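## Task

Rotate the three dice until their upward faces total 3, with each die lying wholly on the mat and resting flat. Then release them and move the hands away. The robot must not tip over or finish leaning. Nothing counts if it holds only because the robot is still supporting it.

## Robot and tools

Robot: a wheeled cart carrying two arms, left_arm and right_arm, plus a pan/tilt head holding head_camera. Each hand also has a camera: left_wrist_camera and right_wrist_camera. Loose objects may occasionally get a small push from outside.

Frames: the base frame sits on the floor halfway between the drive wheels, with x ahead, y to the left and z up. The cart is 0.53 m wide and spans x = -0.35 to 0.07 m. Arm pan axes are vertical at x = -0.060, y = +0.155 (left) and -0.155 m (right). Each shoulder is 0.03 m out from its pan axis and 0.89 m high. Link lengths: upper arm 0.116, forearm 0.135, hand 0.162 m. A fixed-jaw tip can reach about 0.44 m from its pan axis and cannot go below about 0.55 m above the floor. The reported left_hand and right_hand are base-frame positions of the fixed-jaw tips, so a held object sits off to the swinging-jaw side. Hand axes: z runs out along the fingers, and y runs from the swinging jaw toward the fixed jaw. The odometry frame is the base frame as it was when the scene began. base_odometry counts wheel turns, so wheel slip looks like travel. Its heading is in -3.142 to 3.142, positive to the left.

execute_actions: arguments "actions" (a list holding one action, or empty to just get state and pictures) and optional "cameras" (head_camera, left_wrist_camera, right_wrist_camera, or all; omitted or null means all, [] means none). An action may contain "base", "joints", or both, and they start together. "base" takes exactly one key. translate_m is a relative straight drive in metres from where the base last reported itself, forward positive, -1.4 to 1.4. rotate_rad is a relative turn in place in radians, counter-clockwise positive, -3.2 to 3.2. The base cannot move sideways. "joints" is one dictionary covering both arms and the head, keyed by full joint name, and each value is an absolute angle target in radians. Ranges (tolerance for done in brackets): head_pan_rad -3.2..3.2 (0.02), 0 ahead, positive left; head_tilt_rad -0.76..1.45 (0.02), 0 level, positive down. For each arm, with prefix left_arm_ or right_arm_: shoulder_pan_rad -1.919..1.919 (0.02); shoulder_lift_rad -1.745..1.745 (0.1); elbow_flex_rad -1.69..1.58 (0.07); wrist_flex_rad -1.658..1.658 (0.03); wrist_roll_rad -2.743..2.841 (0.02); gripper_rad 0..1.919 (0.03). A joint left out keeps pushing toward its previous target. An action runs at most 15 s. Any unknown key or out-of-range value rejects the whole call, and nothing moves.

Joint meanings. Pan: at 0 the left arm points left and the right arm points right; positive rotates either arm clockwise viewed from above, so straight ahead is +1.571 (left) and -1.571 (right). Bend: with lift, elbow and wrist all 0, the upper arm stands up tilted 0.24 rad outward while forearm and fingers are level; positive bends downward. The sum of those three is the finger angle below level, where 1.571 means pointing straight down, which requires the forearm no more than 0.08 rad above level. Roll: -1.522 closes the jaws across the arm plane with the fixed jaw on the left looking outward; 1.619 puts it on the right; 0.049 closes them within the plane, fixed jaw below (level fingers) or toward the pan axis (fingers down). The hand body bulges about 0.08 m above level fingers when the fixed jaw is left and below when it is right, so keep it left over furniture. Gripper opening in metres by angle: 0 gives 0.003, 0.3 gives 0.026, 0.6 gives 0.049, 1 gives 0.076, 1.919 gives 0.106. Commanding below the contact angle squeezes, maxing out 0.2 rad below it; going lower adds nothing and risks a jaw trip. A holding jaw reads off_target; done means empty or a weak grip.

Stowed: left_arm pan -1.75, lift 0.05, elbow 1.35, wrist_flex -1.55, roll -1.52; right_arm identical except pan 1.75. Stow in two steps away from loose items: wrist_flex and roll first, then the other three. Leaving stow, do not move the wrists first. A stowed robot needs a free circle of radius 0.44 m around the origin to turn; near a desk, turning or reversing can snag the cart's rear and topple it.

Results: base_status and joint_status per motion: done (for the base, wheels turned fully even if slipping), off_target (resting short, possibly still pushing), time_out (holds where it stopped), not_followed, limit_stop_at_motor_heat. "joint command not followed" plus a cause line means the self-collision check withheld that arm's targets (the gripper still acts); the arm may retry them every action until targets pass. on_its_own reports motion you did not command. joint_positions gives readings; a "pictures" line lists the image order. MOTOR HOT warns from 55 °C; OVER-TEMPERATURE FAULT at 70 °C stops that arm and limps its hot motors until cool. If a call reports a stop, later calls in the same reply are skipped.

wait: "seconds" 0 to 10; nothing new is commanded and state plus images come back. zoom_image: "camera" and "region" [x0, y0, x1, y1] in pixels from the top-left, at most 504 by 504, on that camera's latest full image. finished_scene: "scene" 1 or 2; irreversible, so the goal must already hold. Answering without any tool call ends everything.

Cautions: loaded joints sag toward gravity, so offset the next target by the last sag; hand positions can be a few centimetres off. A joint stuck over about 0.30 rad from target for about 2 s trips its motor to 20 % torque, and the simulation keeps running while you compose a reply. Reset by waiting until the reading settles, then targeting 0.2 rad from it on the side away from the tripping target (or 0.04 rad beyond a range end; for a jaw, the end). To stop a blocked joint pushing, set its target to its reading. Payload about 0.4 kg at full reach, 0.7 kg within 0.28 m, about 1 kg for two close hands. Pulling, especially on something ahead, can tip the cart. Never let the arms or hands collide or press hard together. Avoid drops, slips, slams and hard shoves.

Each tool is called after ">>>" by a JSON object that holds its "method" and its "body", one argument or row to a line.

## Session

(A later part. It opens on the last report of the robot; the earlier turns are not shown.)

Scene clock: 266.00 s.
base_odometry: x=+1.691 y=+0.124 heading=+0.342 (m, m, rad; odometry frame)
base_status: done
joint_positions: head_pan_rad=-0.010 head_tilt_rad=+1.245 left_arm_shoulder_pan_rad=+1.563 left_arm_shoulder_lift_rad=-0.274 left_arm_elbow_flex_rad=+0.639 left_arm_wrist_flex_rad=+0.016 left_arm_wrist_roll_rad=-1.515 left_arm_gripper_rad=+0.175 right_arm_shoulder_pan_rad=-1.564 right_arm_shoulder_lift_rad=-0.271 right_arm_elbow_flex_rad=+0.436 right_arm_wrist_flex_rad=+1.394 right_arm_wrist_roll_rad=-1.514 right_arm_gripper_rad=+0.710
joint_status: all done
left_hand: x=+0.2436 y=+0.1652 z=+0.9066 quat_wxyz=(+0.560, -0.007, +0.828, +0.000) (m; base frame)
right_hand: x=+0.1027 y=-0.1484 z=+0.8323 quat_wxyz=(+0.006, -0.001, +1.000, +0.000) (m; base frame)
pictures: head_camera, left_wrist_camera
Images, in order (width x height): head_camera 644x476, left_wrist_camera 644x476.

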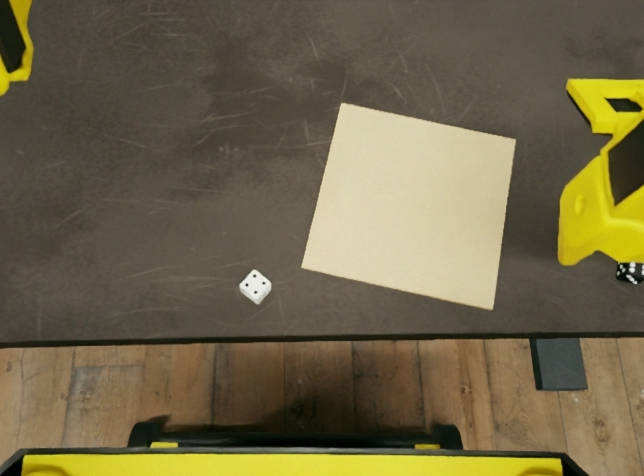

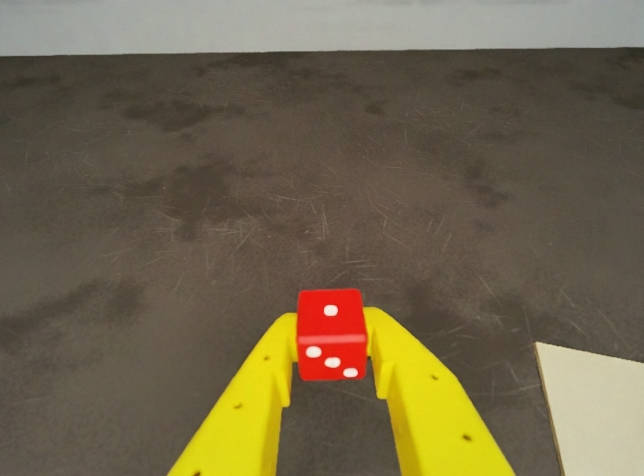

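>>> {"method": "execute_actions", "body": {
  "actions": [
    {"base": {"translate_m": -0.08}}
  ],
  "cameras": []
}}

>>> {"method": "execute_actions", "body": {
  "actions": [
    {"base": {"rotate_rad": -0.55}, "joints": {"head_pan_rad": 0.45, "head_tilt_rad": 1.15, "left_arm_shoulder_pan_rad": 1.65}}
  ],
  "cameras": ["head_camera", "left_wrist_camera"]
}}

Scene clock: 301.87 s.
base_odometry: x=+1.615 y=+0.097 heading=+0.346 (m, m, rad; odometry frame)
base_status: done
joint_positions: head_pan_rad=-0.010 head_tilt_rad=+1.245 left_arm_shoulder_pan_rad=+1.563 left_arm_shoulder_lift_rad=-0.274 left_arm_elbow_flex_rad=+0.639 left_arm_wrist_flex_rad=+0.016 left_arm_wrist_roll_rad=-1.515 left_arm_gripper_rad=+0.175 right_arm_shoulder_pan_rad=-1.564 right_arm_shoulder_lift_rad=-0.271 right_arm_elbow_flex_rad=+0.436 right_arm_wrist_flex_rad=+1.394 right_arm_wrist_roll_rad=-1.514 right_arm_gripper_rad=+0.710
joint_status: not commanded
left_hand: x=+0.2436 y=+0.1652 z=+0.9066 quat_wxyz=(+0.560, -0.007, +0.828, +0.000) (m; base frame)
right_hand: x=+0.1027 y=-0.1484 z=+0.8323 quat_wxyz=(+0.006, -0.001, +1.000, +0.000) (m; base frame)
pictures: none
No camera images: the call's "cameras" was empty. Leave "cameras" out to get every camera's image.

Scene clock: 303.27 s.
base_odometry: x=+1.615 y=+0.097 heading=-0.202 (m, m, rad; odometry frame)
base_status: done
joint_positions: head_pan_rad=+0.440 head_tilt_rad=+1.165 left_arm_shoulder_pan_rad=+1.641 left_arm_shoulder_lift_rad=-0.274 left_arm_elbow_flex_rad=+0.639 left_arm_wrist_flex_rad=+0.016 left_arm_wrist_roll_rad=-1.515 left_arm_gripper_rad=+0.175 right_arm_shoulder_pan_rad=-1.564 right_arm_shoulder_lift_rad=-0.271 right_arm_elbow_flex_rad=+0.436 right_arm_wrist_flex_rad=+1.394 right_arm_wrist_roll_rad=-1.514 right_arm_gripper_rad=+0.710
joint_status: all done
left_hand: x=+0.2435 y=+0.1415 z=+0.9066 quat_wxyz=(+0.560, +0.026, +0.828, -0.022) (m; base frame)
right_hand: x=+0.1027 y=-0.1484 z=+0.8323 quat_wxyz=(+0.006, -0.001, +1.000, +0.000) (m; base frame)
pictures: head_camera, left_wrist_camera
Images, in order (width x height): head_camera 644x476, left_wrist_camera 644x476.

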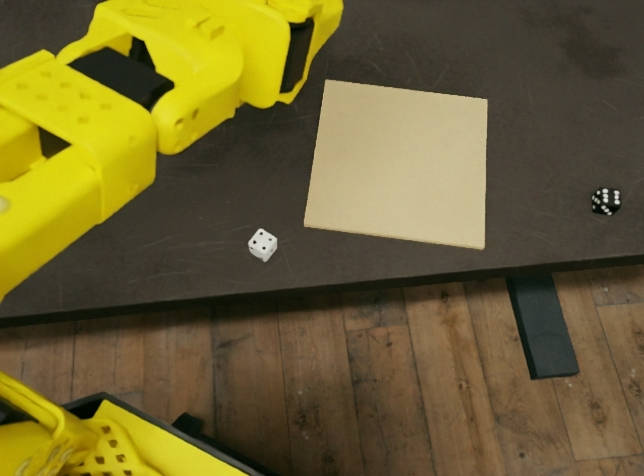

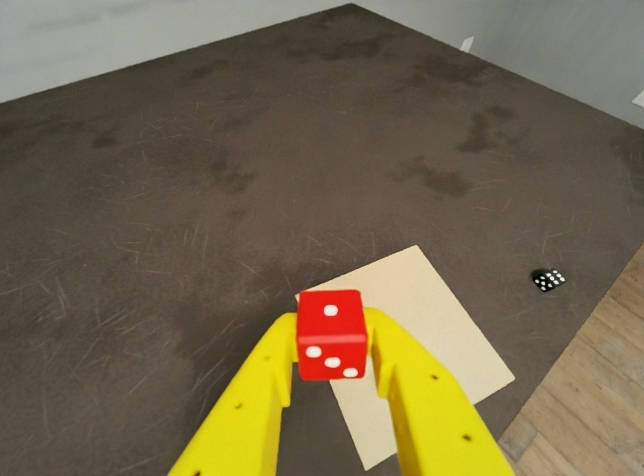

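>>> {"method": "execute_actions", "body": {
  "actions": [
    {"base": {"translate_m": 0.04}, "joints": {"left_arm_shoulder_pan_rad": 1.72, "left_arm_shoulder_lift_rad": 0.88, "left_arm_elbow_flex_rad": 0.16, "left_arm_wrist_flex_rad": -0.74}}
  ],
  "cameras": ["head_camera", "left_wrist_camera"]
}}

Scene clock: 318.93 s.
base_odometry: x=+1.654 y=+0.089 heading=-0.204 (m, m, rad; odometry frame)
base_status: done
joint_positions: head_pan_rad=+0.440 head_tilt_rad=+1.165 left_arm_shoulder_pan_rad=+1.711 left_arm_shoulder_lift_rad=+0.895 left_arm_elbow_flex_rad=+0.191 left_arm_wrist_flex_rad=-0.725 left_arm_wrist_roll_rad=-1.515 left_arm_gripper_rad=+0.175 right_arm_shoulder_pan_rad=-1.564 right_arm_shoulder_lift_rad=-0.271 right_arm_elbow_flex_rad=+0.436 right_arm_wrist_flex_rad=+1.394 right_arm_wrist_roll_rad=-1.514 right_arm_gripper_rad=+0.710
joint_status: all done
left_hand: x=+0.2908 y=+0.1132 z=+0.7685 quat_wxyz=(+0.567, +0.055, +0.821, -0.042) (m; base frame)
right_hand: x=+0.1027 y=-0.1484 z=+0.8323 quat_wxyz=(+0.006, -0.001, +1.000, +0.000) (m; base frame)
pictures: head_camera, left_wrist_camera
Images, in order (width x height): head_camera 644x476, left_wrist_camera 644x476.

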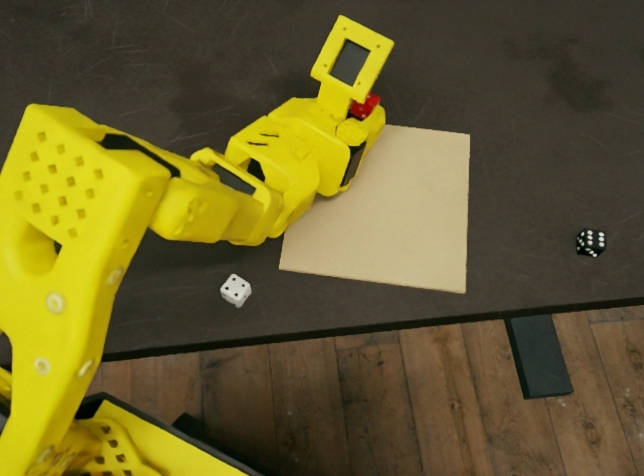

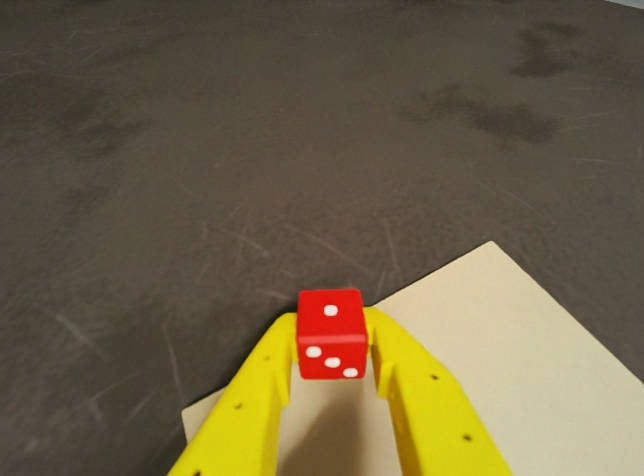

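>>> {"method": "execute_actions", "body": {
  "actions": [
    {"joints": {"left_arm_shoulder_lift_rad": 1.005, "left_arm_elbow_flex_rad": 0.315, "left_arm_wrist_flex_rad": -1.02}}
  ],
  "cameras": ["head_camera", "left_wrist_camera"]
}}

Scene clock: 327.63 s.
base_odometry: x=+1.654 y=+0.089 heading=-0.204 (m, m, rad; odometry frame)
base_status: not commanded
joint_positions: head_pan_rad=+0.440 head_tilt_rad=+1.165 left_arm_shoulder_pan_rad=+1.711 left_arm_shoulder_lift_rad=+1.018 left_arm_elbow_flex_rad=+0.315 left_arm_wrist_flex_rad=-1.005 left_arm_wrist_roll_rad=-1.515 left_arm_gripper_rad=+0.175 right_arm_shoulder_pan_rad=-1.564 right_arm_shoulder_lift_rad=-0.271 right_arm_elbow_flex_rad=+0.436 right_arm_wrist_flex_rad=+1.394 right_arm_wrist_roll_rad=-1.514 right_arm_gripper_rad=+0.710
joint_status: all done
left_hand: x=+0.2674 y=+0.1165 z=+0.7474 quat_wxyz=(+0.581, +0.054, +0.811, -0.043) (m; base frame)
right_hand: x=+0.1027 y=-0.1484 z=+0.8323 quat_wxyz=(+0.006, -0.001, +1.000, +0.000) (m; base frame)
pictures: head_camera, left_wrist_camera
Images, in order (width x height): head_camera 644x476, left_wrist_camera 644x476.

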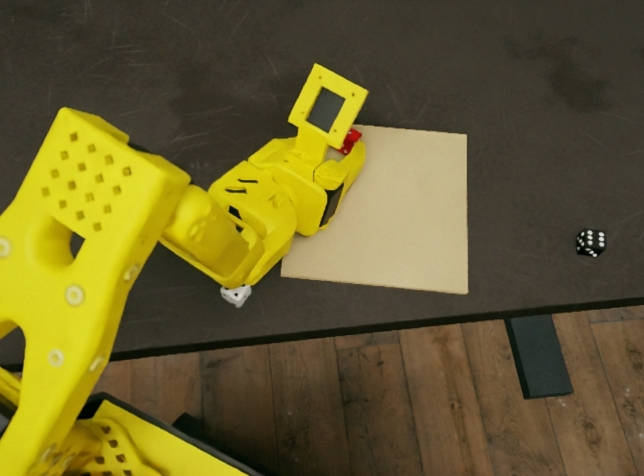

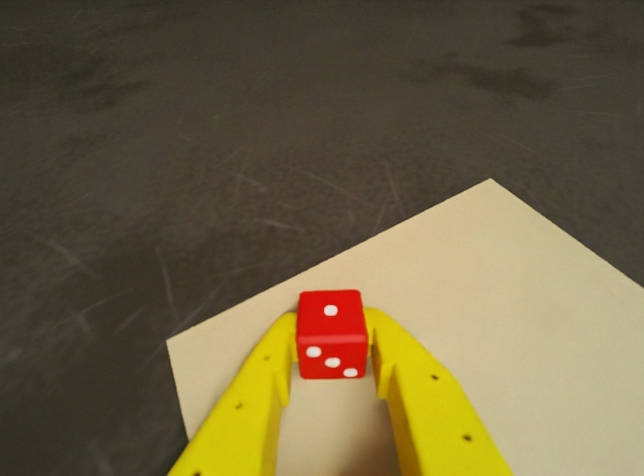

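>>> {"method": "execute_actions", "body": {
  "actions": [
    {"joints": {"left_arm_shoulder_lift_rad": 0.775, "left_arm_elbow_flex_rad": 0.545, "left_arm_wrist_flex_rad": -0.91}}
  ],
  "cameras": ["head_camera", "left_wrist_camera"]
}}

Scene clock: 343.23 s.
base_odometry: x=+1.654 y=+0.089 heading=-0.204 (m, m, rad; odometry frame)
base_status: not commanded
joint_positions: head_pan_rad=+0.440 head_tilt_rad=+1.165 left_arm_shoulder_pan_rad=+1.711 left_arm_shoulder_lift_rad=+0.820 left_arm_elbow_flex_rad=+0.544 left_arm_wrist_flex_rad=-0.912 left_arm_wrist_roll_rad=-1.515 left_arm_gripper_rad=+0.175 right_arm_shoulder_pan_rad=-1.564 right_arm_shoulder_lift_rad=-0.271 right_arm_elbow_flex_rad=+0.436 right_arm_wrist_flex_rad=+1.394 right_arm_wrist_roll_rad=-1.514 right_arm_gripper_rad=+0.710
joint_status: all done
left_hand: x=+0.2469 y=+0.1194 z=+0.7490 quat_wxyz=(+0.529, +0.056, +0.846, -0.039) (m; base frame)
right_hand: x=+0.1027 y=-0.1484 z=+0.8323 quat_wxyz=(+0.006, -0.001, +1.000, +0.000) (m; base frame)
pictures: head_camera, left_wrist_camera
Images, in order (width x height): head_camera 644x476, left_wrist_camera 644x476.

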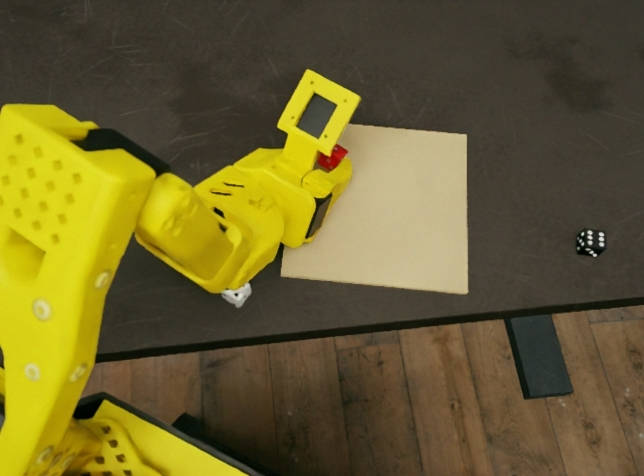

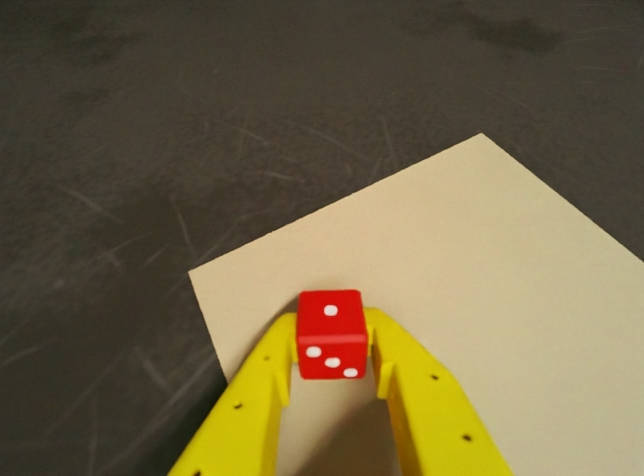

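>>> {"method": "execute_actions", "body": {
  "actions": [
    {"joints": {"left_arm_gripper_rad": 0.55}}
  ],
  "cameras": ["left_wrist_camera"]
}}

Scene clock: 345.47 s.
base_odometry: x=+1.654 y=+0.089 heading=-0.204 (m, m, rad; odometry frame)
base_status: not commanded
joint_positions: head_pan_rad=+0.440 head_tilt_rad=+1.165 left_arm_shoulder_pan_rad=+1.711 left_arm_shoulder_lift_rad=+0.819 left_arm_elbow_flex_rad=+0.544 left_arm_wrist_flex_rad=-0.912 left_arm_wrist_roll_rad=-1.515 left_arm_gripper_rad=+0.541 right_arm_shoulder_pan_rad=-1.564 right_arm_shoulder_lift_rad=-0.271 right_arm_elbow_flex_rad=+0.436 right_arm_wrist_flex_rad=+1.394 right_arm_wrist_roll_rad=-1.514 right_arm_gripper_rad=+0.710
joint_status: all done
left_hand: x=+0.2472 y=+0.1194 z=+0.7494 quat_wxyz=(+0.530, +0.056, +0.845, -0.039) (m; base frame)
right_hand: x=+0.1027 y=-0.1484 z=+0.8323 quat_wxyz=(+0.006, -0.001, +1.000, +0.000) (m; base frame)
pictures: left_wrist_camera
Images, in order (width x height): left_wrist_camera 644x476.

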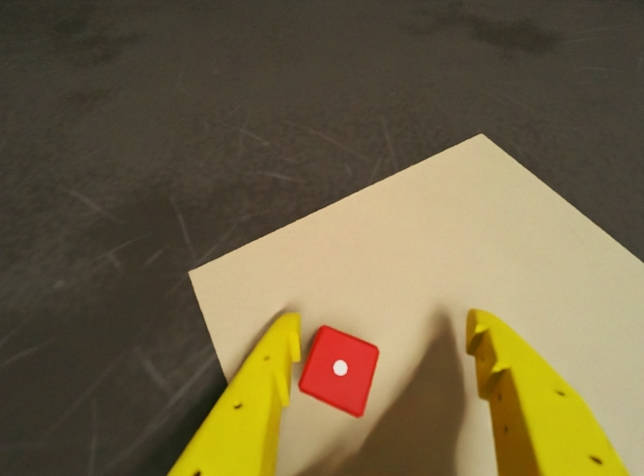

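>>> {"method": "execute_actions", "body": {
  "actions": [
    {"joints": {"left_arm_shoulder_pan_rad": 1.735, "left_arm_shoulder_lift_rad": -0.055, "left_arm_elbow_flex_rad": 0.63, "left_arm_wrist_flex_rad": 0.97, "left_arm_wrist_roll_rad": 2.8, "left_arm_gripper_rad": 0.7}}
  ],
  "cameras": ["head_camera", "left_wrist_camera"]
}}

Scene clock: 384.83 s.
base_odometry: x=+1.654 y=+0.089 heading=-0.204 (m, m, rad; odometry frame)
base_status: not commanded
joint_positions: head_pan_rad=+0.440 head_tilt_rad=+1.165 left_arm_shoulder_pan_rad=+1.725 left_arm_shoulder_lift_rad=-0.023 left_arm_elbow_flex_rad=+0.631 left_arm_wrist_flex_rad=+0.963 left_arm_wrist_roll_rad=+2.791 left_arm_gripper_rad=+0.692 right_arm_shoulder_pan_rad=-1.564 right_arm_shoulder_lift_rad=-0.271 right_arm_elbow_flex_rad=+0.436 right_arm_wrist_flex_rad=+1.394 right_arm_wrist_roll_rad=-1.514 right_arm_gripper_rad=+0.710
joint_status: all done
left_hand: x=+0.1143 y=+0.1248 z=+0.7739 quat_wxyz=(+0.000, -0.873, -0.487, +0.000) (m; base frame)
right_hand: x=+0.1027 y=-0.1484 z=+0.8323 quat_wxyz=(+0.006, -0.001, +1.000, +0.000) (m; base frame)
pictures: head_camera, left_wrist_camera
Images, in order (width x height): head_camera 644x476, left_wrist_camera 644x476.

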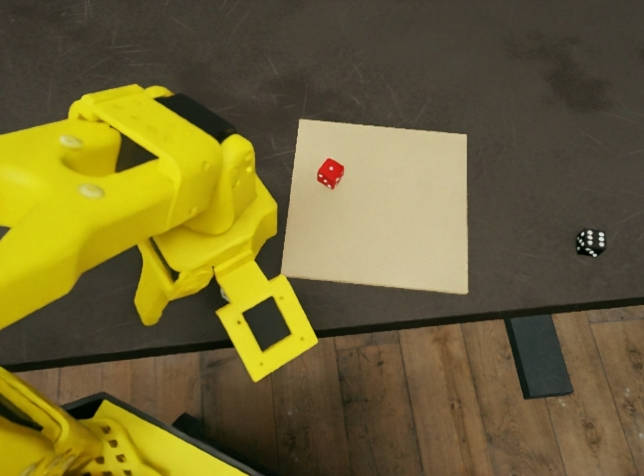

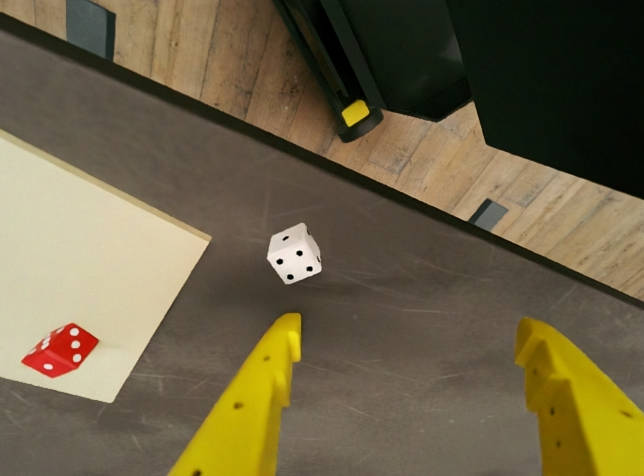

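>>> {"method": "execute_actions", "body": {
  "actions": [
    {"joints": {"left_arm_shoulder_pan_rad": 1.76, "left_arm_shoulder_lift_rad": 0.29, "left_arm_elbow_flex_rad": 0.385, "left_arm_wrist_flex_rad": 0.865}}
  ],
  "cameras": ["left_wrist_camera"]
}}

Scene clock: 393.83 s.
base_odometry: x=+1.654 y=+0.089 heading=-0.204 (m, m, rad; odometry frame)
base_status: not commanded
joint_positions: head_pan_rad=+0.440 head_tilt_rad=+1.165 left_arm_shoulder_pan_rad=+1.751 left_arm_shoulder_lift_rad=+0.297 left_arm_elbow_flex_rad=+0.415 left_arm_wrist_flex_rad=+0.871 left_arm_wrist_roll_rad=+2.791 left_arm_gripper_rad=+0.692 right_arm_shoulder_pan_rad=-1.564 right_arm_shoulder_lift_rad=-0.271 right_arm_elbow_flex_rad=+0.436 right_arm_wrist_flex_rad=+1.394 right_arm_wrist_roll_rad=-1.514 right_arm_gripper_rad=+0.710
joint_status: all done
left_hand: x=+0.1373 y=+0.1159 z=+0.7486 quat_wxyz=(+0.004, -0.880, -0.476, +0.005) (m; base frame)
right_hand: x=+0.1027 y=-0.1484 z=+0.8323 quat_wxyz=(+0.006, -0.001, +1.000, +0.000) (m; base frame)
pictures: left_wrist_camera
Images, in order (width x height): left_wrist_camera 644x476.

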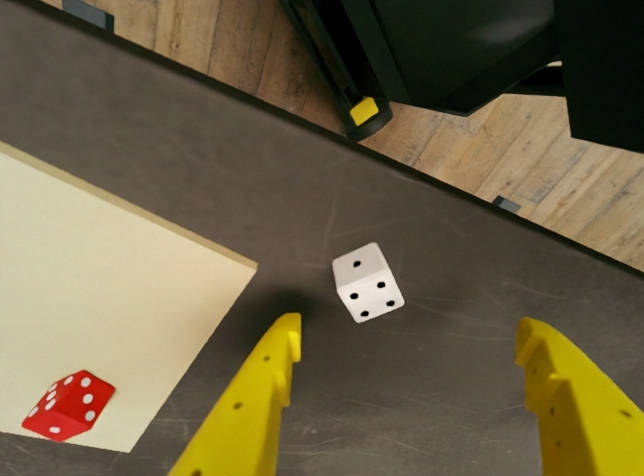

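>>> {"method": "execute_actions", "body": {
  "actions": [
    {"joints": {"left_arm_shoulder_lift_rad": 0.412, "left_arm_elbow_flex_rad": 0.387, "left_arm_wrist_flex_rad": 0.733}}
  ],
  "cameras": ["left_wrist_camera"]
}}

>>> {"method": "execute_actions", "body": {
  "actions": [
    {"joints": {"left_arm_gripper_rad": 0.02}}
  ],
  "cameras": ["left_wrist_camera"]
}}

Scene clock: 401.03 s.
base_odometry: x=+1.654 y=+0.089 heading=-0.204 (m, m, rad; odometry frame)
base_status: not commanded
joint_positions: head_pan_rad=+0.440 head_tilt_rad=+1.165 left_arm_shoulder_pan_rad=+1.751 left_arm_shoulder_lift_rad=+0.414 left_arm_elbow_flex_rad=+0.413 left_arm_wrist_flex_rad=+0.742 left_arm_wrist_roll_rad=+2.791 left_arm_gripper_rad=+0.692 right_arm_shoulder_pan_rad=-1.564 right_arm_shoulder_lift_rad=-0.271 right_arm_elbow_flex_rad=+0.436 right_arm_wrist_flex_rad=+1.394 right_arm_wrist_roll_rad=-1.514 right_arm_gripper_rad=+0.710
joint_status: all done
left_hand: x=+0.1403 y=+0.1154 z=+0.7296 quat_wxyz=(-0.001, -0.880, -0.476, -0.001) (m; base frame)
right_hand: x=+0.1027 y=-0.1484 z=+0.8323 quat_wxyz=(+0.006, -0.001, +1.000, +0.000) (m; base frame)
pictures: left_wrist_camera
Images, in order (width x height): left_wrist_camera 644x476.

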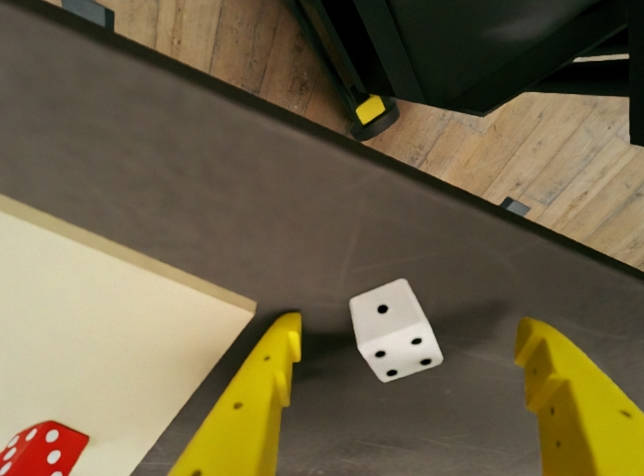

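Scene clock: 401.90 s.
base_odometry: x=+1.654 y=+0.089 heading=-0.204 (m, m, rad; odometry frame)
base_status: not commanded
joint_positions: head_pan_rad=+0.440 head_tilt_rad=+1.165 left_arm_shoulder_pan_rad=+1.751 left_arm_shoulder_lift_rad=+0.414 left_arm_elbow_flex_rad=+0.412 left_arm_wrist_flex_rad=+0.742 left_arm_wrist_roll_rad=+2.793 left_arm_gripper_rad=+0.175 right_arm_shoulder_pan_rad=-1.564 right_arm_shoulder_lift_rad=-0.271 right_arm_elbow_flex_rad=+0.436 right_arm_wrist_flex_rad=+1.394 right_arm_wrist_roll_rad=-1.514 right_arm_gripper_rad=+0.710
joint_status: left_arm_gripper_rad off_target (ended at +0.175, target +0.020)
left_hand: x=+0.1407 y=+0.1153 z=+0.7297 quat_wxyz=(-0.001, -0.879, -0.476, -0.001) (m; base frame)
right_hand: x=+0.1027 y=-0.1484 z=+0.8323 quat_wxyz=(+0.006, -0.001, +1.000, +0.000) (m; base frame)
pictures: left_wrist_camera
Images, in order (width x height): left_wrist_camera 644x476.

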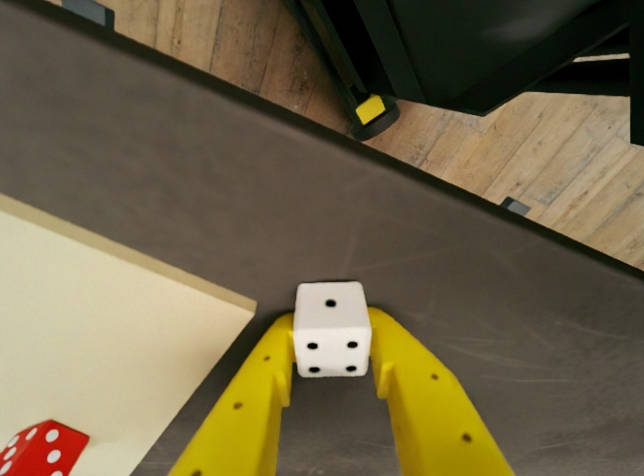

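>>> {"method": "execute_actions", "body": {
  "actions": [
    {"joints": {"left_arm_shoulder_lift_rad": 0.0, "left_arm_elbow_flex_rad": 0.5, "left_arm_wrist_flex_rad": 0.9, "left_arm_wrist_roll_rad": 1.6}}
  ],
  "cameras": []
}}

>>> {"method": "execute_actions", "body": {
  "actions": [
    {"joints": {"left_arm_shoulder_pan_rad": 1.86, "left_arm_shoulder_lift_rad": 0.62, "left_arm_elbow_flex_rad": 0.97, "left_arm_wrist_flex_rad": -1.16, "left_arm_wrist_roll_rad": -1.522}}
  ],
  "cameras": ["head_camera", "left_wrist_camera"]
}}

Scene clock: 414.10 s.
base_odometry: x=+1.654 y=+0.089 heading=-0.204 (m, m, rad; odometry frame)
base_status: not commanded
joint_positions: head_pan_rad=+0.440 head_tilt_rad=+1.165 left_arm_shoulder_pan_rad=+1.751 left_arm_shoulder_lift_rad=+0.035 left_arm_elbow_flex_rad=+0.501 left_arm_wrist_flex_rad=+0.892 left_arm_wrist_roll_rad=+1.607 left_arm_gripper_rad=+0.175 right_arm_shoulder_pan_rad=-1.564 right_arm_shoulder_lift_rad=-0.271 right_arm_elbow_flex_rad=+0.436 right_arm_wrist_flex_rad=+1.394 right_arm_wrist_roll_rad=-1.514 right_arm_gripper_rad=+0.710
joint_status: all done
left_hand: x=+0.1392 y=+0.1105 z=+0.7823 quat_wxyz=(-0.006, -0.993, +0.096, -0.071) (m; base frame)
right_hand: x=+0.1027 y=-0.1484 z=+0.8323 quat_wxyz=(+0.006, -0.001, +1.000, +0.000) (m; base frame)
pictures: none
No camera images: the call's "cameras" was empty. Leave "cameras" out to get every camera's image.

Scene clock: 417.10 s.
base_odometry: x=+1.654 y=+0.089 heading=-0.204 (m, m, rad; odometry frame)
base_status: not commanded
joint_positions: head_pan_rad=+0.440 head_tilt_rad=+1.165 left_arm_shoulder_pan_rad=+1.842 left_arm_shoulder_lift_rad=+0.173 left_arm_elbow_flex_rad=+0.659 left_arm_wrist_flex_rad=+0.756 left_arm_wrist_roll_rad=+1.458 left_arm_gripper_rad=+0.175 right_arm_shoulder_pan_rad=-1.564 right_arm_shoulder_lift_rad=-0.271 right_arm_elbow_flex_rad=+0.436 right_arm_wrist_flex_rad=+1.394 right_arm_wrist_roll_rad=-1.514 right_arm_gripper_rad=+0.710
joint_status: left_arm_shoulder_pan_rad not_followed (moved +0.090 of +0.109); left_arm_shoulder_lift_rad not_followed (moved +0.137 of +0.585); left_arm_elbow_flex_rad not_followed (moved +0.157 of +0.469); left_arm_wrist_flex_rad not_followed (moved -0.137 of -2.052); left_arm_wrist_roll_rad not_followed (moved -0.150 of -3.129)
left_hand: x=+0.1001 y=+0.1022 z=+0.7434 quat_wxyz=(+0.000, -0.977, +0.214, +0.008) (m; base frame)
right_hand: x=+0.1027 y=-0.1484 z=+0.8323 quat_wxyz=(+0.006, -0.001, +1.000, +0.000) (m; base frame)
pictures: head_camera, left_wrist_camera
joint command not followed: on one or more control steps a check withheld the commanded joint targets of the left arm, and it was not sent them on those steps. On the call's last step the targets were still withheld.
cause: the commanded joint targets would bring two parts of the arm too close to each other (its gripper and another part of the arm, with the joints from left_arm_shoulder_pan_rad to left_arm_wrist_roll_rad between them); next, command targets that bring no two parts of the arm closer together.
Images, in order (width x height): head_camera 644x476, left_wrist_camera 644x476.

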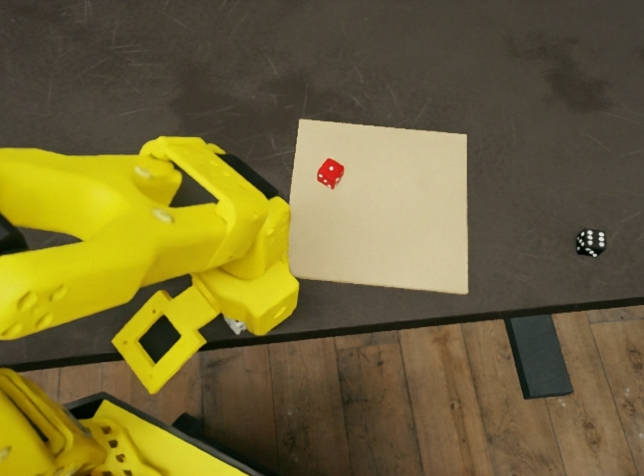

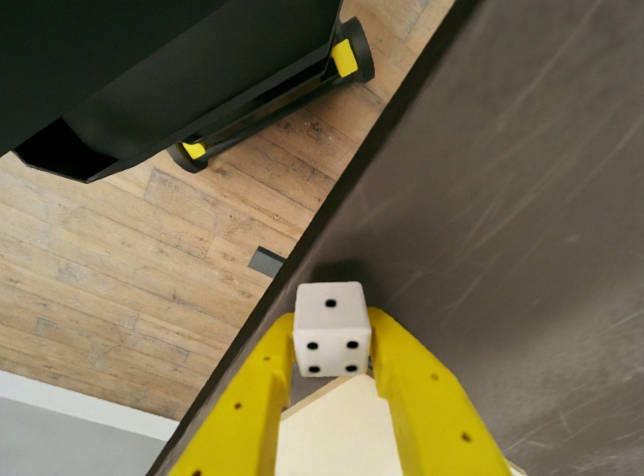

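>>> {"method": "execute_actions", "body": {
  "actions": [
    {"joints": {"left_arm_shoulder_pan_rad": 1.84, "left_arm_shoulder_lift_rad": 0.0, "left_arm_elbow_flex_rad": 0.35, "left_arm_wrist_flex_rad": 0.7, "left_arm_wrist_roll_rad": -1.522}}
  ],
  "cameras": []
}}

>>> {"method": "execute_actions", "body": {
  "actions": [
    {"joints": {"left_arm_shoulder_pan_rad": 1.86, "left_arm_shoulder_lift_rad": 0.62, "left_arm_elbow_flex_rad": 0.97, "left_arm_wrist_flex_rad": -1.16, "left_arm_wrist_roll_rad": -1.522}}
  ],
  "cameras": ["head_camera", "left_wrist_camera"]
}}

Scene clock: 427.20 s.
base_odometry: x=+1.654 y=+0.089 heading=-0.204 (m, m, rad; odometry frame)
base_status: not commanded
joint_positions: head_pan_rad=+0.440 head_tilt_rad=+1.165 left_arm_shoulder_pan_rad=+1.842 left_arm_shoulder_lift_rad=+0.039 left_arm_elbow_flex_rad=+0.389 left_arm_wrist_flex_rad=+0.696 left_arm_wrist_roll_rad=-1.515 left_arm_gripper_rad=+0.175 right_arm_shoulder_pan_rad=-1.564 right_arm_shoulder_lift_rad=-0.271 right_arm_elbow_flex_rad=+0.436 right_arm_wrist_flex_rad=+1.394 right_arm_wrist_roll_rad=-1.514 right_arm_gripper_rad=+0.710
joint_status: all done
left_hand: x=+0.1895 y=+0.0937 z=+0.8092 quat_wxyz=(+0.219, +0.128, +0.967, -0.031) (m; base frame)
right_hand: x=+0.1027 y=-0.1484 z=+0.8323 quat_wxyz=(+0.006, -0.001, +1.000, +0.000) (m; base frame)
pictures: none
joint command not followed: on one or more control steps a check withheld the commanded joint targets of the left arm, and it was not sent them on those steps.
cause: the commanded joint targets would bring two parts of the arm too close to each other (its gripper and another part of the arm, with the joints from left_arm_shoulder_pan_rad to left_arm_wrist_roll_rad between them); next, command targets that bring no two parts of the arm closer together.
No camera images: the call's "cameras" was empty. Leave "cameras" out to get every camera's image.

Scene clock: 429.20 s.
base_odometry: x=+1.653 y=+0.089 heading=-0.202 (m, m, rad; odometry frame)
base_status: not commanded
joint_positions: head_pan_rad=+0.440 head_tilt_rad=+1.165 left_arm_shoulder_pan_rad=+1.863 left_arm_shoulder_lift_rad=+0.625 left_arm_elbow_flex_rad=+0.965 left_arm_wrist_flex_rad=-1.145 left_arm_wrist_roll_rad=-1.515 left_arm_gripper_rad=+0.175 right_arm_shoulder_pan_rad=-1.564 right_arm_shoulder_lift_rad=-0.271 right_arm_elbow_flex_rad=+0.436 right_arm_wrist_flex_rad=+1.394 right_arm_wrist_roll_rad=-1.514 right_arm_gripper_rad=+0.710
joint_status: all done
left_hand: x=+0.1971 y=+0.0857 z=+0.7644 quat_wxyz=(+0.527, +0.120, +0.837, -0.080) (m; base frame)
right_hand: x=+0.1027 y=-0.1484 z=+0.8323 quat_wxyz=(+0.006, -0.001, +1.000, +0.000) (m; base frame)
pictures: head_camera, left_wrist_camera
Images, in order (width x height): head_camera 644x476, left_wrist_camera 644x476.

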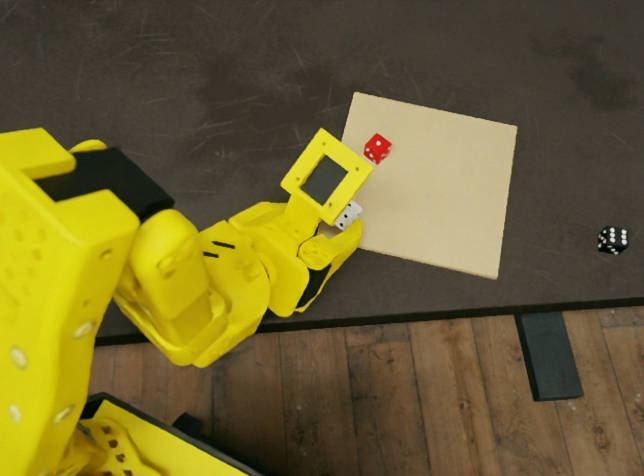

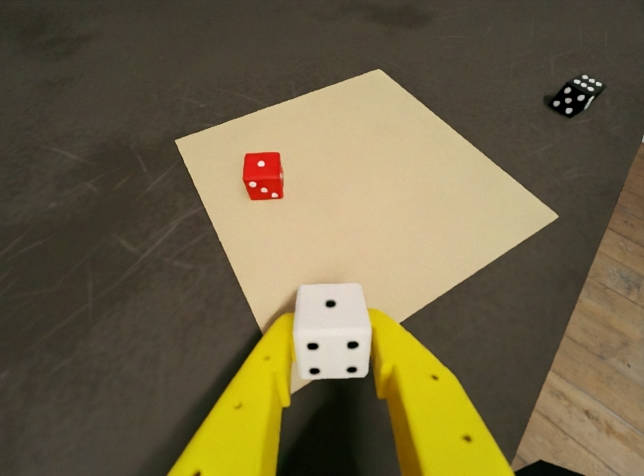

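>>> {"method": "execute_actions", "body": {
  "actions": [
    {"joints": {"left_arm_elbow_flex_rad": 0.42, "left_arm_wrist_flex_rad": -0.85}}
  ],
  "cameras": []
}}

>>> {"method": "execute_actions", "body": {
  "actions": [
    {"joints": {"left_arm_shoulder_lift_rad": 0.815}}
  ],
  "cameras": ["head_camera", "left_wrist_camera"]
}}

Scene clock: 440.03 s.
base_odometry: x=+1.653 y=+0.089 heading=-0.202 (m, m, rad; odometry frame)
base_status: not commanded
joint_positions: head_pan_rad=+0.440 head_tilt_rad=+1.165 left_arm_shoulder_pan_rad=+1.863 left_arm_shoulder_lift_rad=+0.633 left_arm_elbow_flex_rad=+0.453 left_arm_wrist_flex_rad=-0.852 left_arm_wrist_roll_rad=-1.515 left_arm_gripper_rad=+0.175 right_arm_shoulder_pan_rad=-1.564 right_arm_shoulder_lift_rad=-0.271 right_arm_elbow_flex_rad=+0.436 right_arm_wrist_flex_rad=+1.394 right_arm_wrist_roll_rad=-1.514 right_arm_gripper_rad=+0.710
joint_status: all done
left_hand: x=+0.2708 y=+0.0635 z=+0.8137 quat_wxyz=(+0.613, +0.111, +0.777, -0.093) (m; base frame)
right_hand: x=+0.1027 y=-0.1484 z=+0.8323 quat_wxyz=(+0.006, -0.001, +1.000, +0.000) (m; base frame)
pictures: none
No camera images: the call's "cameras" was empty. Leave "cameras" out to get every camera's image.

Scene clock: 440.83 s.
base_odometry: x=+1.653 y=+0.089 heading=-0.202 (m, m, rad; odometry frame)
base_status: not commanded
joint_positions: head_pan_rad=+0.440 head_tilt_rad=+1.165 left_arm_shoulder_pan_rad=+1.863 left_arm_shoulder_lift_rad=+0.828 left_arm_elbow_flex_rad=+0.449 left_arm_wrist_flex_rad=-0.852 left_arm_wrist_roll_rad=-1.515 left_arm_gripper_rad=+0.175 right_arm_shoulder_pan_rad=-1.564 right_arm_shoulder_lift_rad=-0.271 right_arm_elbow_flex_rad=+0.436 right_arm_wrist_flex_rad=+1.394 right_arm_wrist_roll_rad=-1.514 right_arm_gripper_rad=+0.710
joint_status: all done
left_hand: x=+0.2511 y=+0.0694 z=+0.7555 quat_wxyz=(+0.536, +0.119, +0.832, -0.081) (m; base frame)
right_hand: x=+0.1027 y=-0.1484 z=+0.8323 quat_wxyz=(+0.006, -0.001, +1.000, +0.000) (m; base frame)
pictures: head_camera, left_wrist_camera
Images, in order (width x height): head_camera 644x476, left_wrist_camera 644x476.

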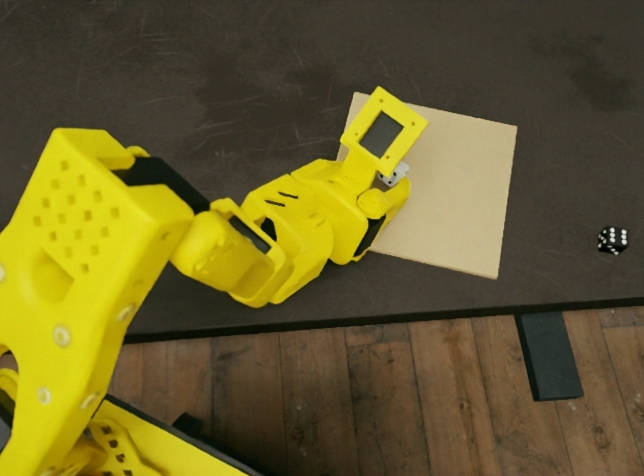

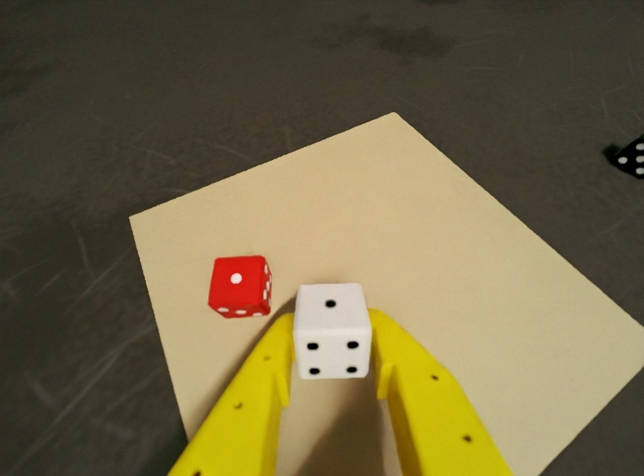

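>>> {"method": "execute_actions", "body": {
  "actions": [
    {"joints": {"left_arm_shoulder_lift_rad": 0.84}}
  ],
  "cameras": []
}}

>>> {"method": "execute_actions", "body": {
  "actions": [
    {"joints": {"left_arm_gripper_rad": 0.55}}
  ],
  "cameras": ["left_wrist_camera"]
}}

Scene clock: 445.77 s.
base_odometry: x=+1.653 y=+0.089 heading=-0.202 (m, m, rad; odometry frame)
base_status: not commanded
joint_positions: head_pan_rad=+0.440 head_tilt_rad=+1.165 left_arm_shoulder_pan_rad=+1.863 left_arm_shoulder_lift_rad=+0.852 left_arm_elbow_flex_rad=+0.447 left_arm_wrist_flex_rad=-0.852 left_arm_wrist_roll_rad=-1.515 left_arm_gripper_rad=+0.175 right_arm_shoulder_pan_rad=-1.564 right_arm_shoulder_lift_rad=-0.271 right_arm_elbow_flex_rad=+0.436 right_arm_wrist_flex_rad=+1.394 right_arm_wrist_roll_rad=-1.514 right_arm_gripper_rad=+0.710
joint_status: all done
left_hand: x=+0.2480 y=+0.0703 z=+0.7487 quat_wxyz=(+0.527, +0.120, +0.838, -0.080) (m; base frame)
right_hand: x=+0.1027 y=-0.1484 z=+0.8323 quat_wxyz=(+0.006, -0.001, +1.000, +0.000) (m; base frame)
pictures: none
No camera images: the call's "cameras" was empty. Leave "cameras" out to get every camera's image.

Scene clock: 446.57 s.
base_odometry: x=+1.653 y=+0.089 heading=-0.202 (m, m, rad; odometry frame)
base_status: not commanded
joint_positions: head_pan_rad=+0.440 head_tilt_rad=+1.165 left_arm_shoulder_pan_rad=+1.863 left_arm_shoulder_lift_rad=+0.852 left_arm_elbow_flex_rad=+0.447 left_arm_wrist_flex_rad=-0.852 left_arm_wrist_roll_rad=-1.515 left_arm_gripper_rad=+0.541 right_arm_shoulder_pan_rad=-1.564 right_arm_shoulder_lift_rad=-0.271 right_arm_elbow_flex_rad=+0.436 right_arm_wrist_flex_rad=+1.394 right_arm_wrist_roll_rad=-1.514 right_arm_gripper_rad=+0.710
joint_status: all done
left_hand: x=+0.2480 y=+0.0703 z=+0.7487 quat_wxyz=(+0.527, +0.120, +0.838, -0.080) (m; base frame)
right_hand: x=+0.1027 y=-0.1484 z=+0.8323 quat_wxyz=(+0.006, -0.001, +1.000, +0.000) (m; base frame)
pictures: left_wrist_camera
Images, in order (width x height): left_wrist_camera 644x476.

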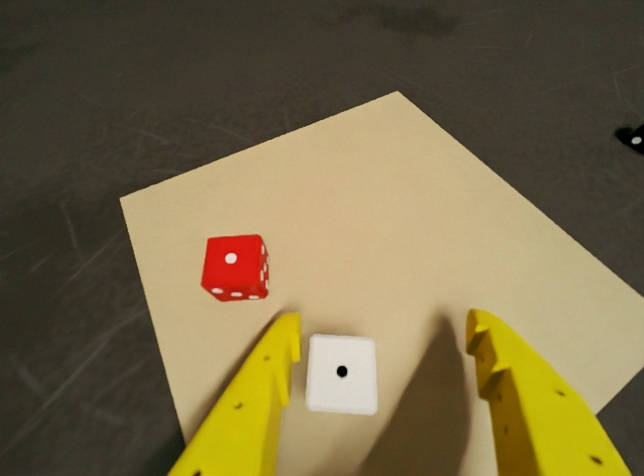

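>>> {"method": "execute_actions", "body": {
  "actions": [
    {"joints": {"left_arm_shoulder_lift_rad": 0.2}}
  ],
  "cameras": []
}}

>>> {"method": "execute_actions", "body": {
  "actions": [
    {"base": {"rotate_rad": 0.55}, "joints": {"left_arm_shoulder_pan_rad": 0.9, "left_arm_shoulder_lift_rad": -0.3, "left_arm_elbow_flex_rad": 0.8, "head_pan_rad": -0.35, "head_tilt_rad": 1.15, "right_arm_shoulder_pan_rad": -1.12}}
  ],
  "cameras": ["head_camera", "right_wrist_camera"]
}}

Scene clock: 461.73 s.
base_odometry: x=+1.653 y=+0.089 heading=-0.202 (m, m, rad; odometry frame)
base_status: not commanded
joint_positions: head_pan_rad=+0.440 head_tilt_rad=+1.165 left_arm_shoulder_pan_rad=+1.863 left_arm_shoulder_lift_rad=+0.245 left_arm_elbow_flex_rad=+0.447 left_arm_wrist_flex_rad=-0.852 left_arm_wrist_roll_rad=-1.515 left_arm_gripper_rad=+0.542 right_arm_shoulder_pan_rad=-1.564 right_arm_shoulder_lift_rad=-0.271 right_arm_elbow_flex_rad=+0.436 right_arm_wrist_flex_rad=+1.394 right_arm_wrist_roll_rad=-1.514 right_arm_gripper_rad=+0.710
joint_status: all done
left_hand: x=+0.2779 y=+0.0613 z=+0.9396 quat_wxyz=(+0.753, +0.092, +0.642, -0.114) (m; base frame)
right_hand: x=+0.1027 y=-0.1484 z=+0.8323 quat_wxyz=(+0.006, -0.001, +1.000, +0.000) (m; base frame)
pictures: none
No camera images: the call's "cameras" was empty. Leave "cameras" out to get every camera's image.

Scene clock: 463.17 s.
base_odometry: x=+1.653 y=+0.089 heading=+0.347 (m, m, rad; odometry frame)
base_status: done
joint_positions: head_pan_rad=-0.340 head_tilt_rad=+1.165 left_arm_shoulder_pan_rad=+0.909 left_arm_shoulder_lift_rad=-0.266 left_arm_elbow_flex_rad=+0.803 left_arm_wrist_flex_rad=-0.852 left_arm_wrist_roll_rad=-1.515 left_arm_gripper_rad=+0.542 right_arm_shoulder_pan_rad=-1.128 right_arm_shoulder_lift_rad=-0.271 right_arm_elbow_flex_rad=+0.436 right_arm_wrist_flex_rad=+1.394 right_arm_wrist_roll_rad=-1.514 right_arm_gripper_rad=+0.710
joint_status: all done
left_hand: x=+0.1713 y=+0.3449 z=+0.9949 quat_wxyz=(+0.766, -0.193, +0.555, +0.260) (m; base frame)
right_hand: x=+0.0903 y=-0.2177 z=+0.8323 quat_wxyz=(+0.006, +0.216, +0.976, -0.001) (m; base frame)
pictures: head_camera, right_wrist_camera
Images, in order (width x height): head_camera 644x476, right_wrist_camera 644x476.

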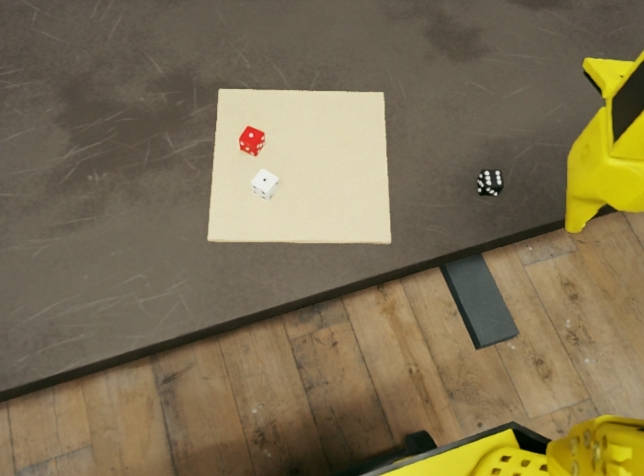

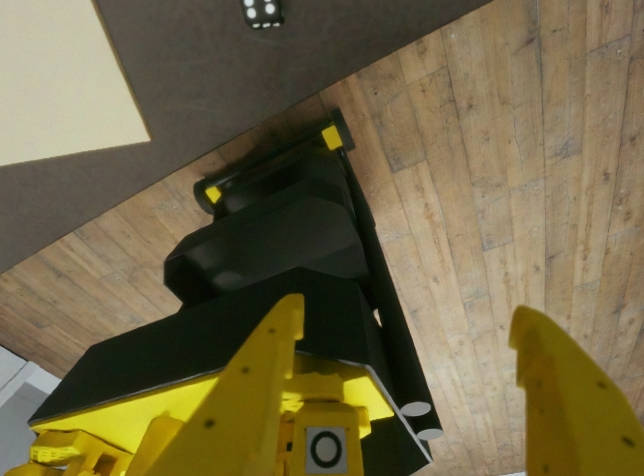

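>>> {"method": "execute_actions", "body": {
  "actions": [
    {"base": {"translate_m": 0.04}, "joints": {"right_arm_shoulder_pan_rad": -1.264, "right_arm_shoulder_lift_rad": 0.30, "right_arm_elbow_flex_rad": 0.13, "right_arm_wrist_flex_rad": 1.10, "right_arm_wrist_roll_rad": -1.522}}
  ],
  "cameras": ["head_camera", "right_wrist_camera"]
}}

Scene clock: 473.93 s.
base_odometry: x=+1.691 y=+0.103 heading=+0.348 (m, m, rad; odometry frame)
base_status: done
joint_positions: head_pan_rad=-0.340 head_tilt_rad=+1.165 left_arm_shoulder_pan_rad=+0.909 left_arm_shoulder_lift_rad=-0.267 left_arm_elbow_flex_rad=+0.803 left_arm_wrist_flex_rad=-0.852 left_arm_wrist_roll_rad=-1.515 left_arm_gripper_rad=+0.542 right_arm_shoulder_pan_rad=-1.256 right_arm_shoulder_lift_rad=+0.314 right_arm_elbow_flex_rad=+0.163 right_arm_wrist_flex_rad=+1.107 right_arm_wrist_roll_rad=-1.514 right_arm_gripper_rad=+0.710
joint_status: all done
left_hand: x=+0.1711 y=+0.3448 z=+0.9953 quat_wxyz=(+0.767, -0.193, +0.554, +0.260) (m; base frame)
right_hand: x=+0.1435 y=-0.2133 z=+0.7746 quat_wxyz=(-0.007, +0.153, +0.988, +0.001) (m; base frame)
pictures: head_camera, right_wrist_camera
Images, in order (width x height): head_camera 644x476, right_wrist_camera 644x476.

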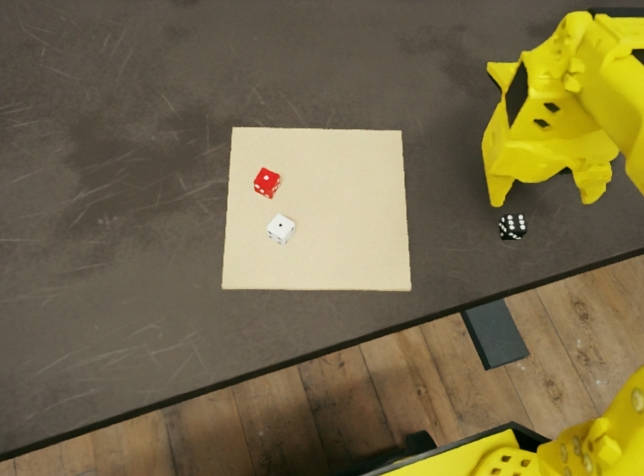

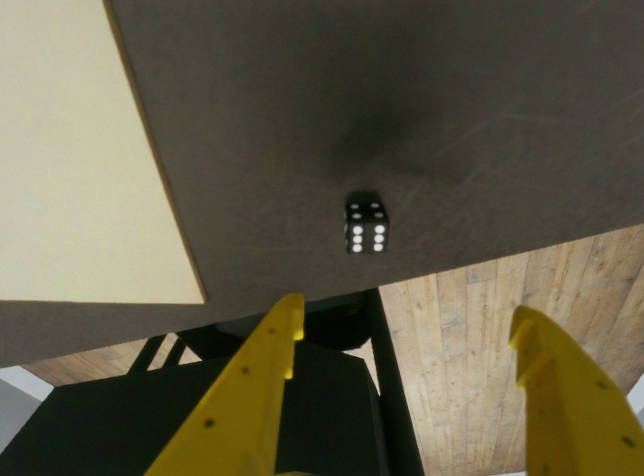

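>>> {"method": "execute_actions", "body": {
  "actions": [
    {"joints": {"right_arm_shoulder_lift_rad": 0.492, "right_arm_elbow_flex_rad": 0.20, "right_arm_wrist_flex_rad": 0.862}}
  ],
  "cameras": ["right_wrist_camera"]
}}

Scene clock: 480.87 s.
base_odometry: x=+1.691 y=+0.103 heading=+0.348 (m, m, rad; odometry frame)
base_status: not commanded
joint_positions: head_pan_rad=-0.340 head_tilt_rad=+1.165 left_arm_shoulder_pan_rad=+0.909 left_arm_shoulder_lift_rad=-0.267 left_arm_elbow_flex_rad=+0.803 left_arm_wrist_flex_rad=-0.852 left_arm_wrist_roll_rad=-1.515 left_arm_gripper_rad=+0.542 right_arm_shoulder_pan_rad=-1.256 right_arm_shoulder_lift_rad=+0.507 right_arm_elbow_flex_rad=+0.202 right_arm_wrist_flex_rad=+0.871 right_arm_wrist_roll_rad=-1.514 right_arm_gripper_rad=+0.710
joint_status: all done
left_hand: x=+0.1711 y=+0.3448 z=+0.9953 quat_wxyz=(+0.767, -0.193, +0.554, +0.260) (m; base frame)
right_hand: x=+0.1455 y=-0.2139 z=+0.7345 quat_wxyz=(-0.004, +0.153, +0.988, +0.001) (m; base frame)
pictures: right_wrist_camera
Images, in order (width x height): right_wrist_camera 644x476.

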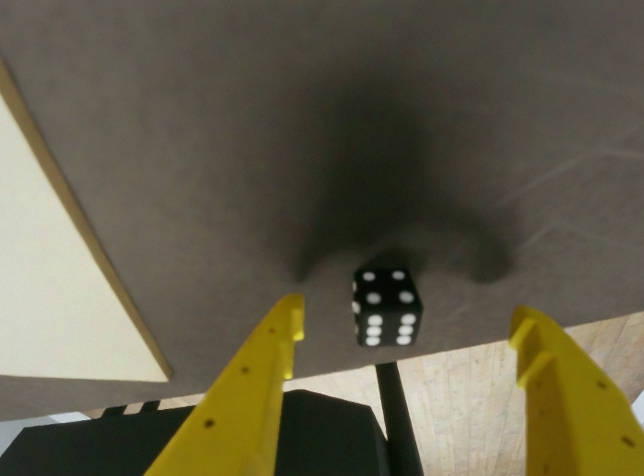

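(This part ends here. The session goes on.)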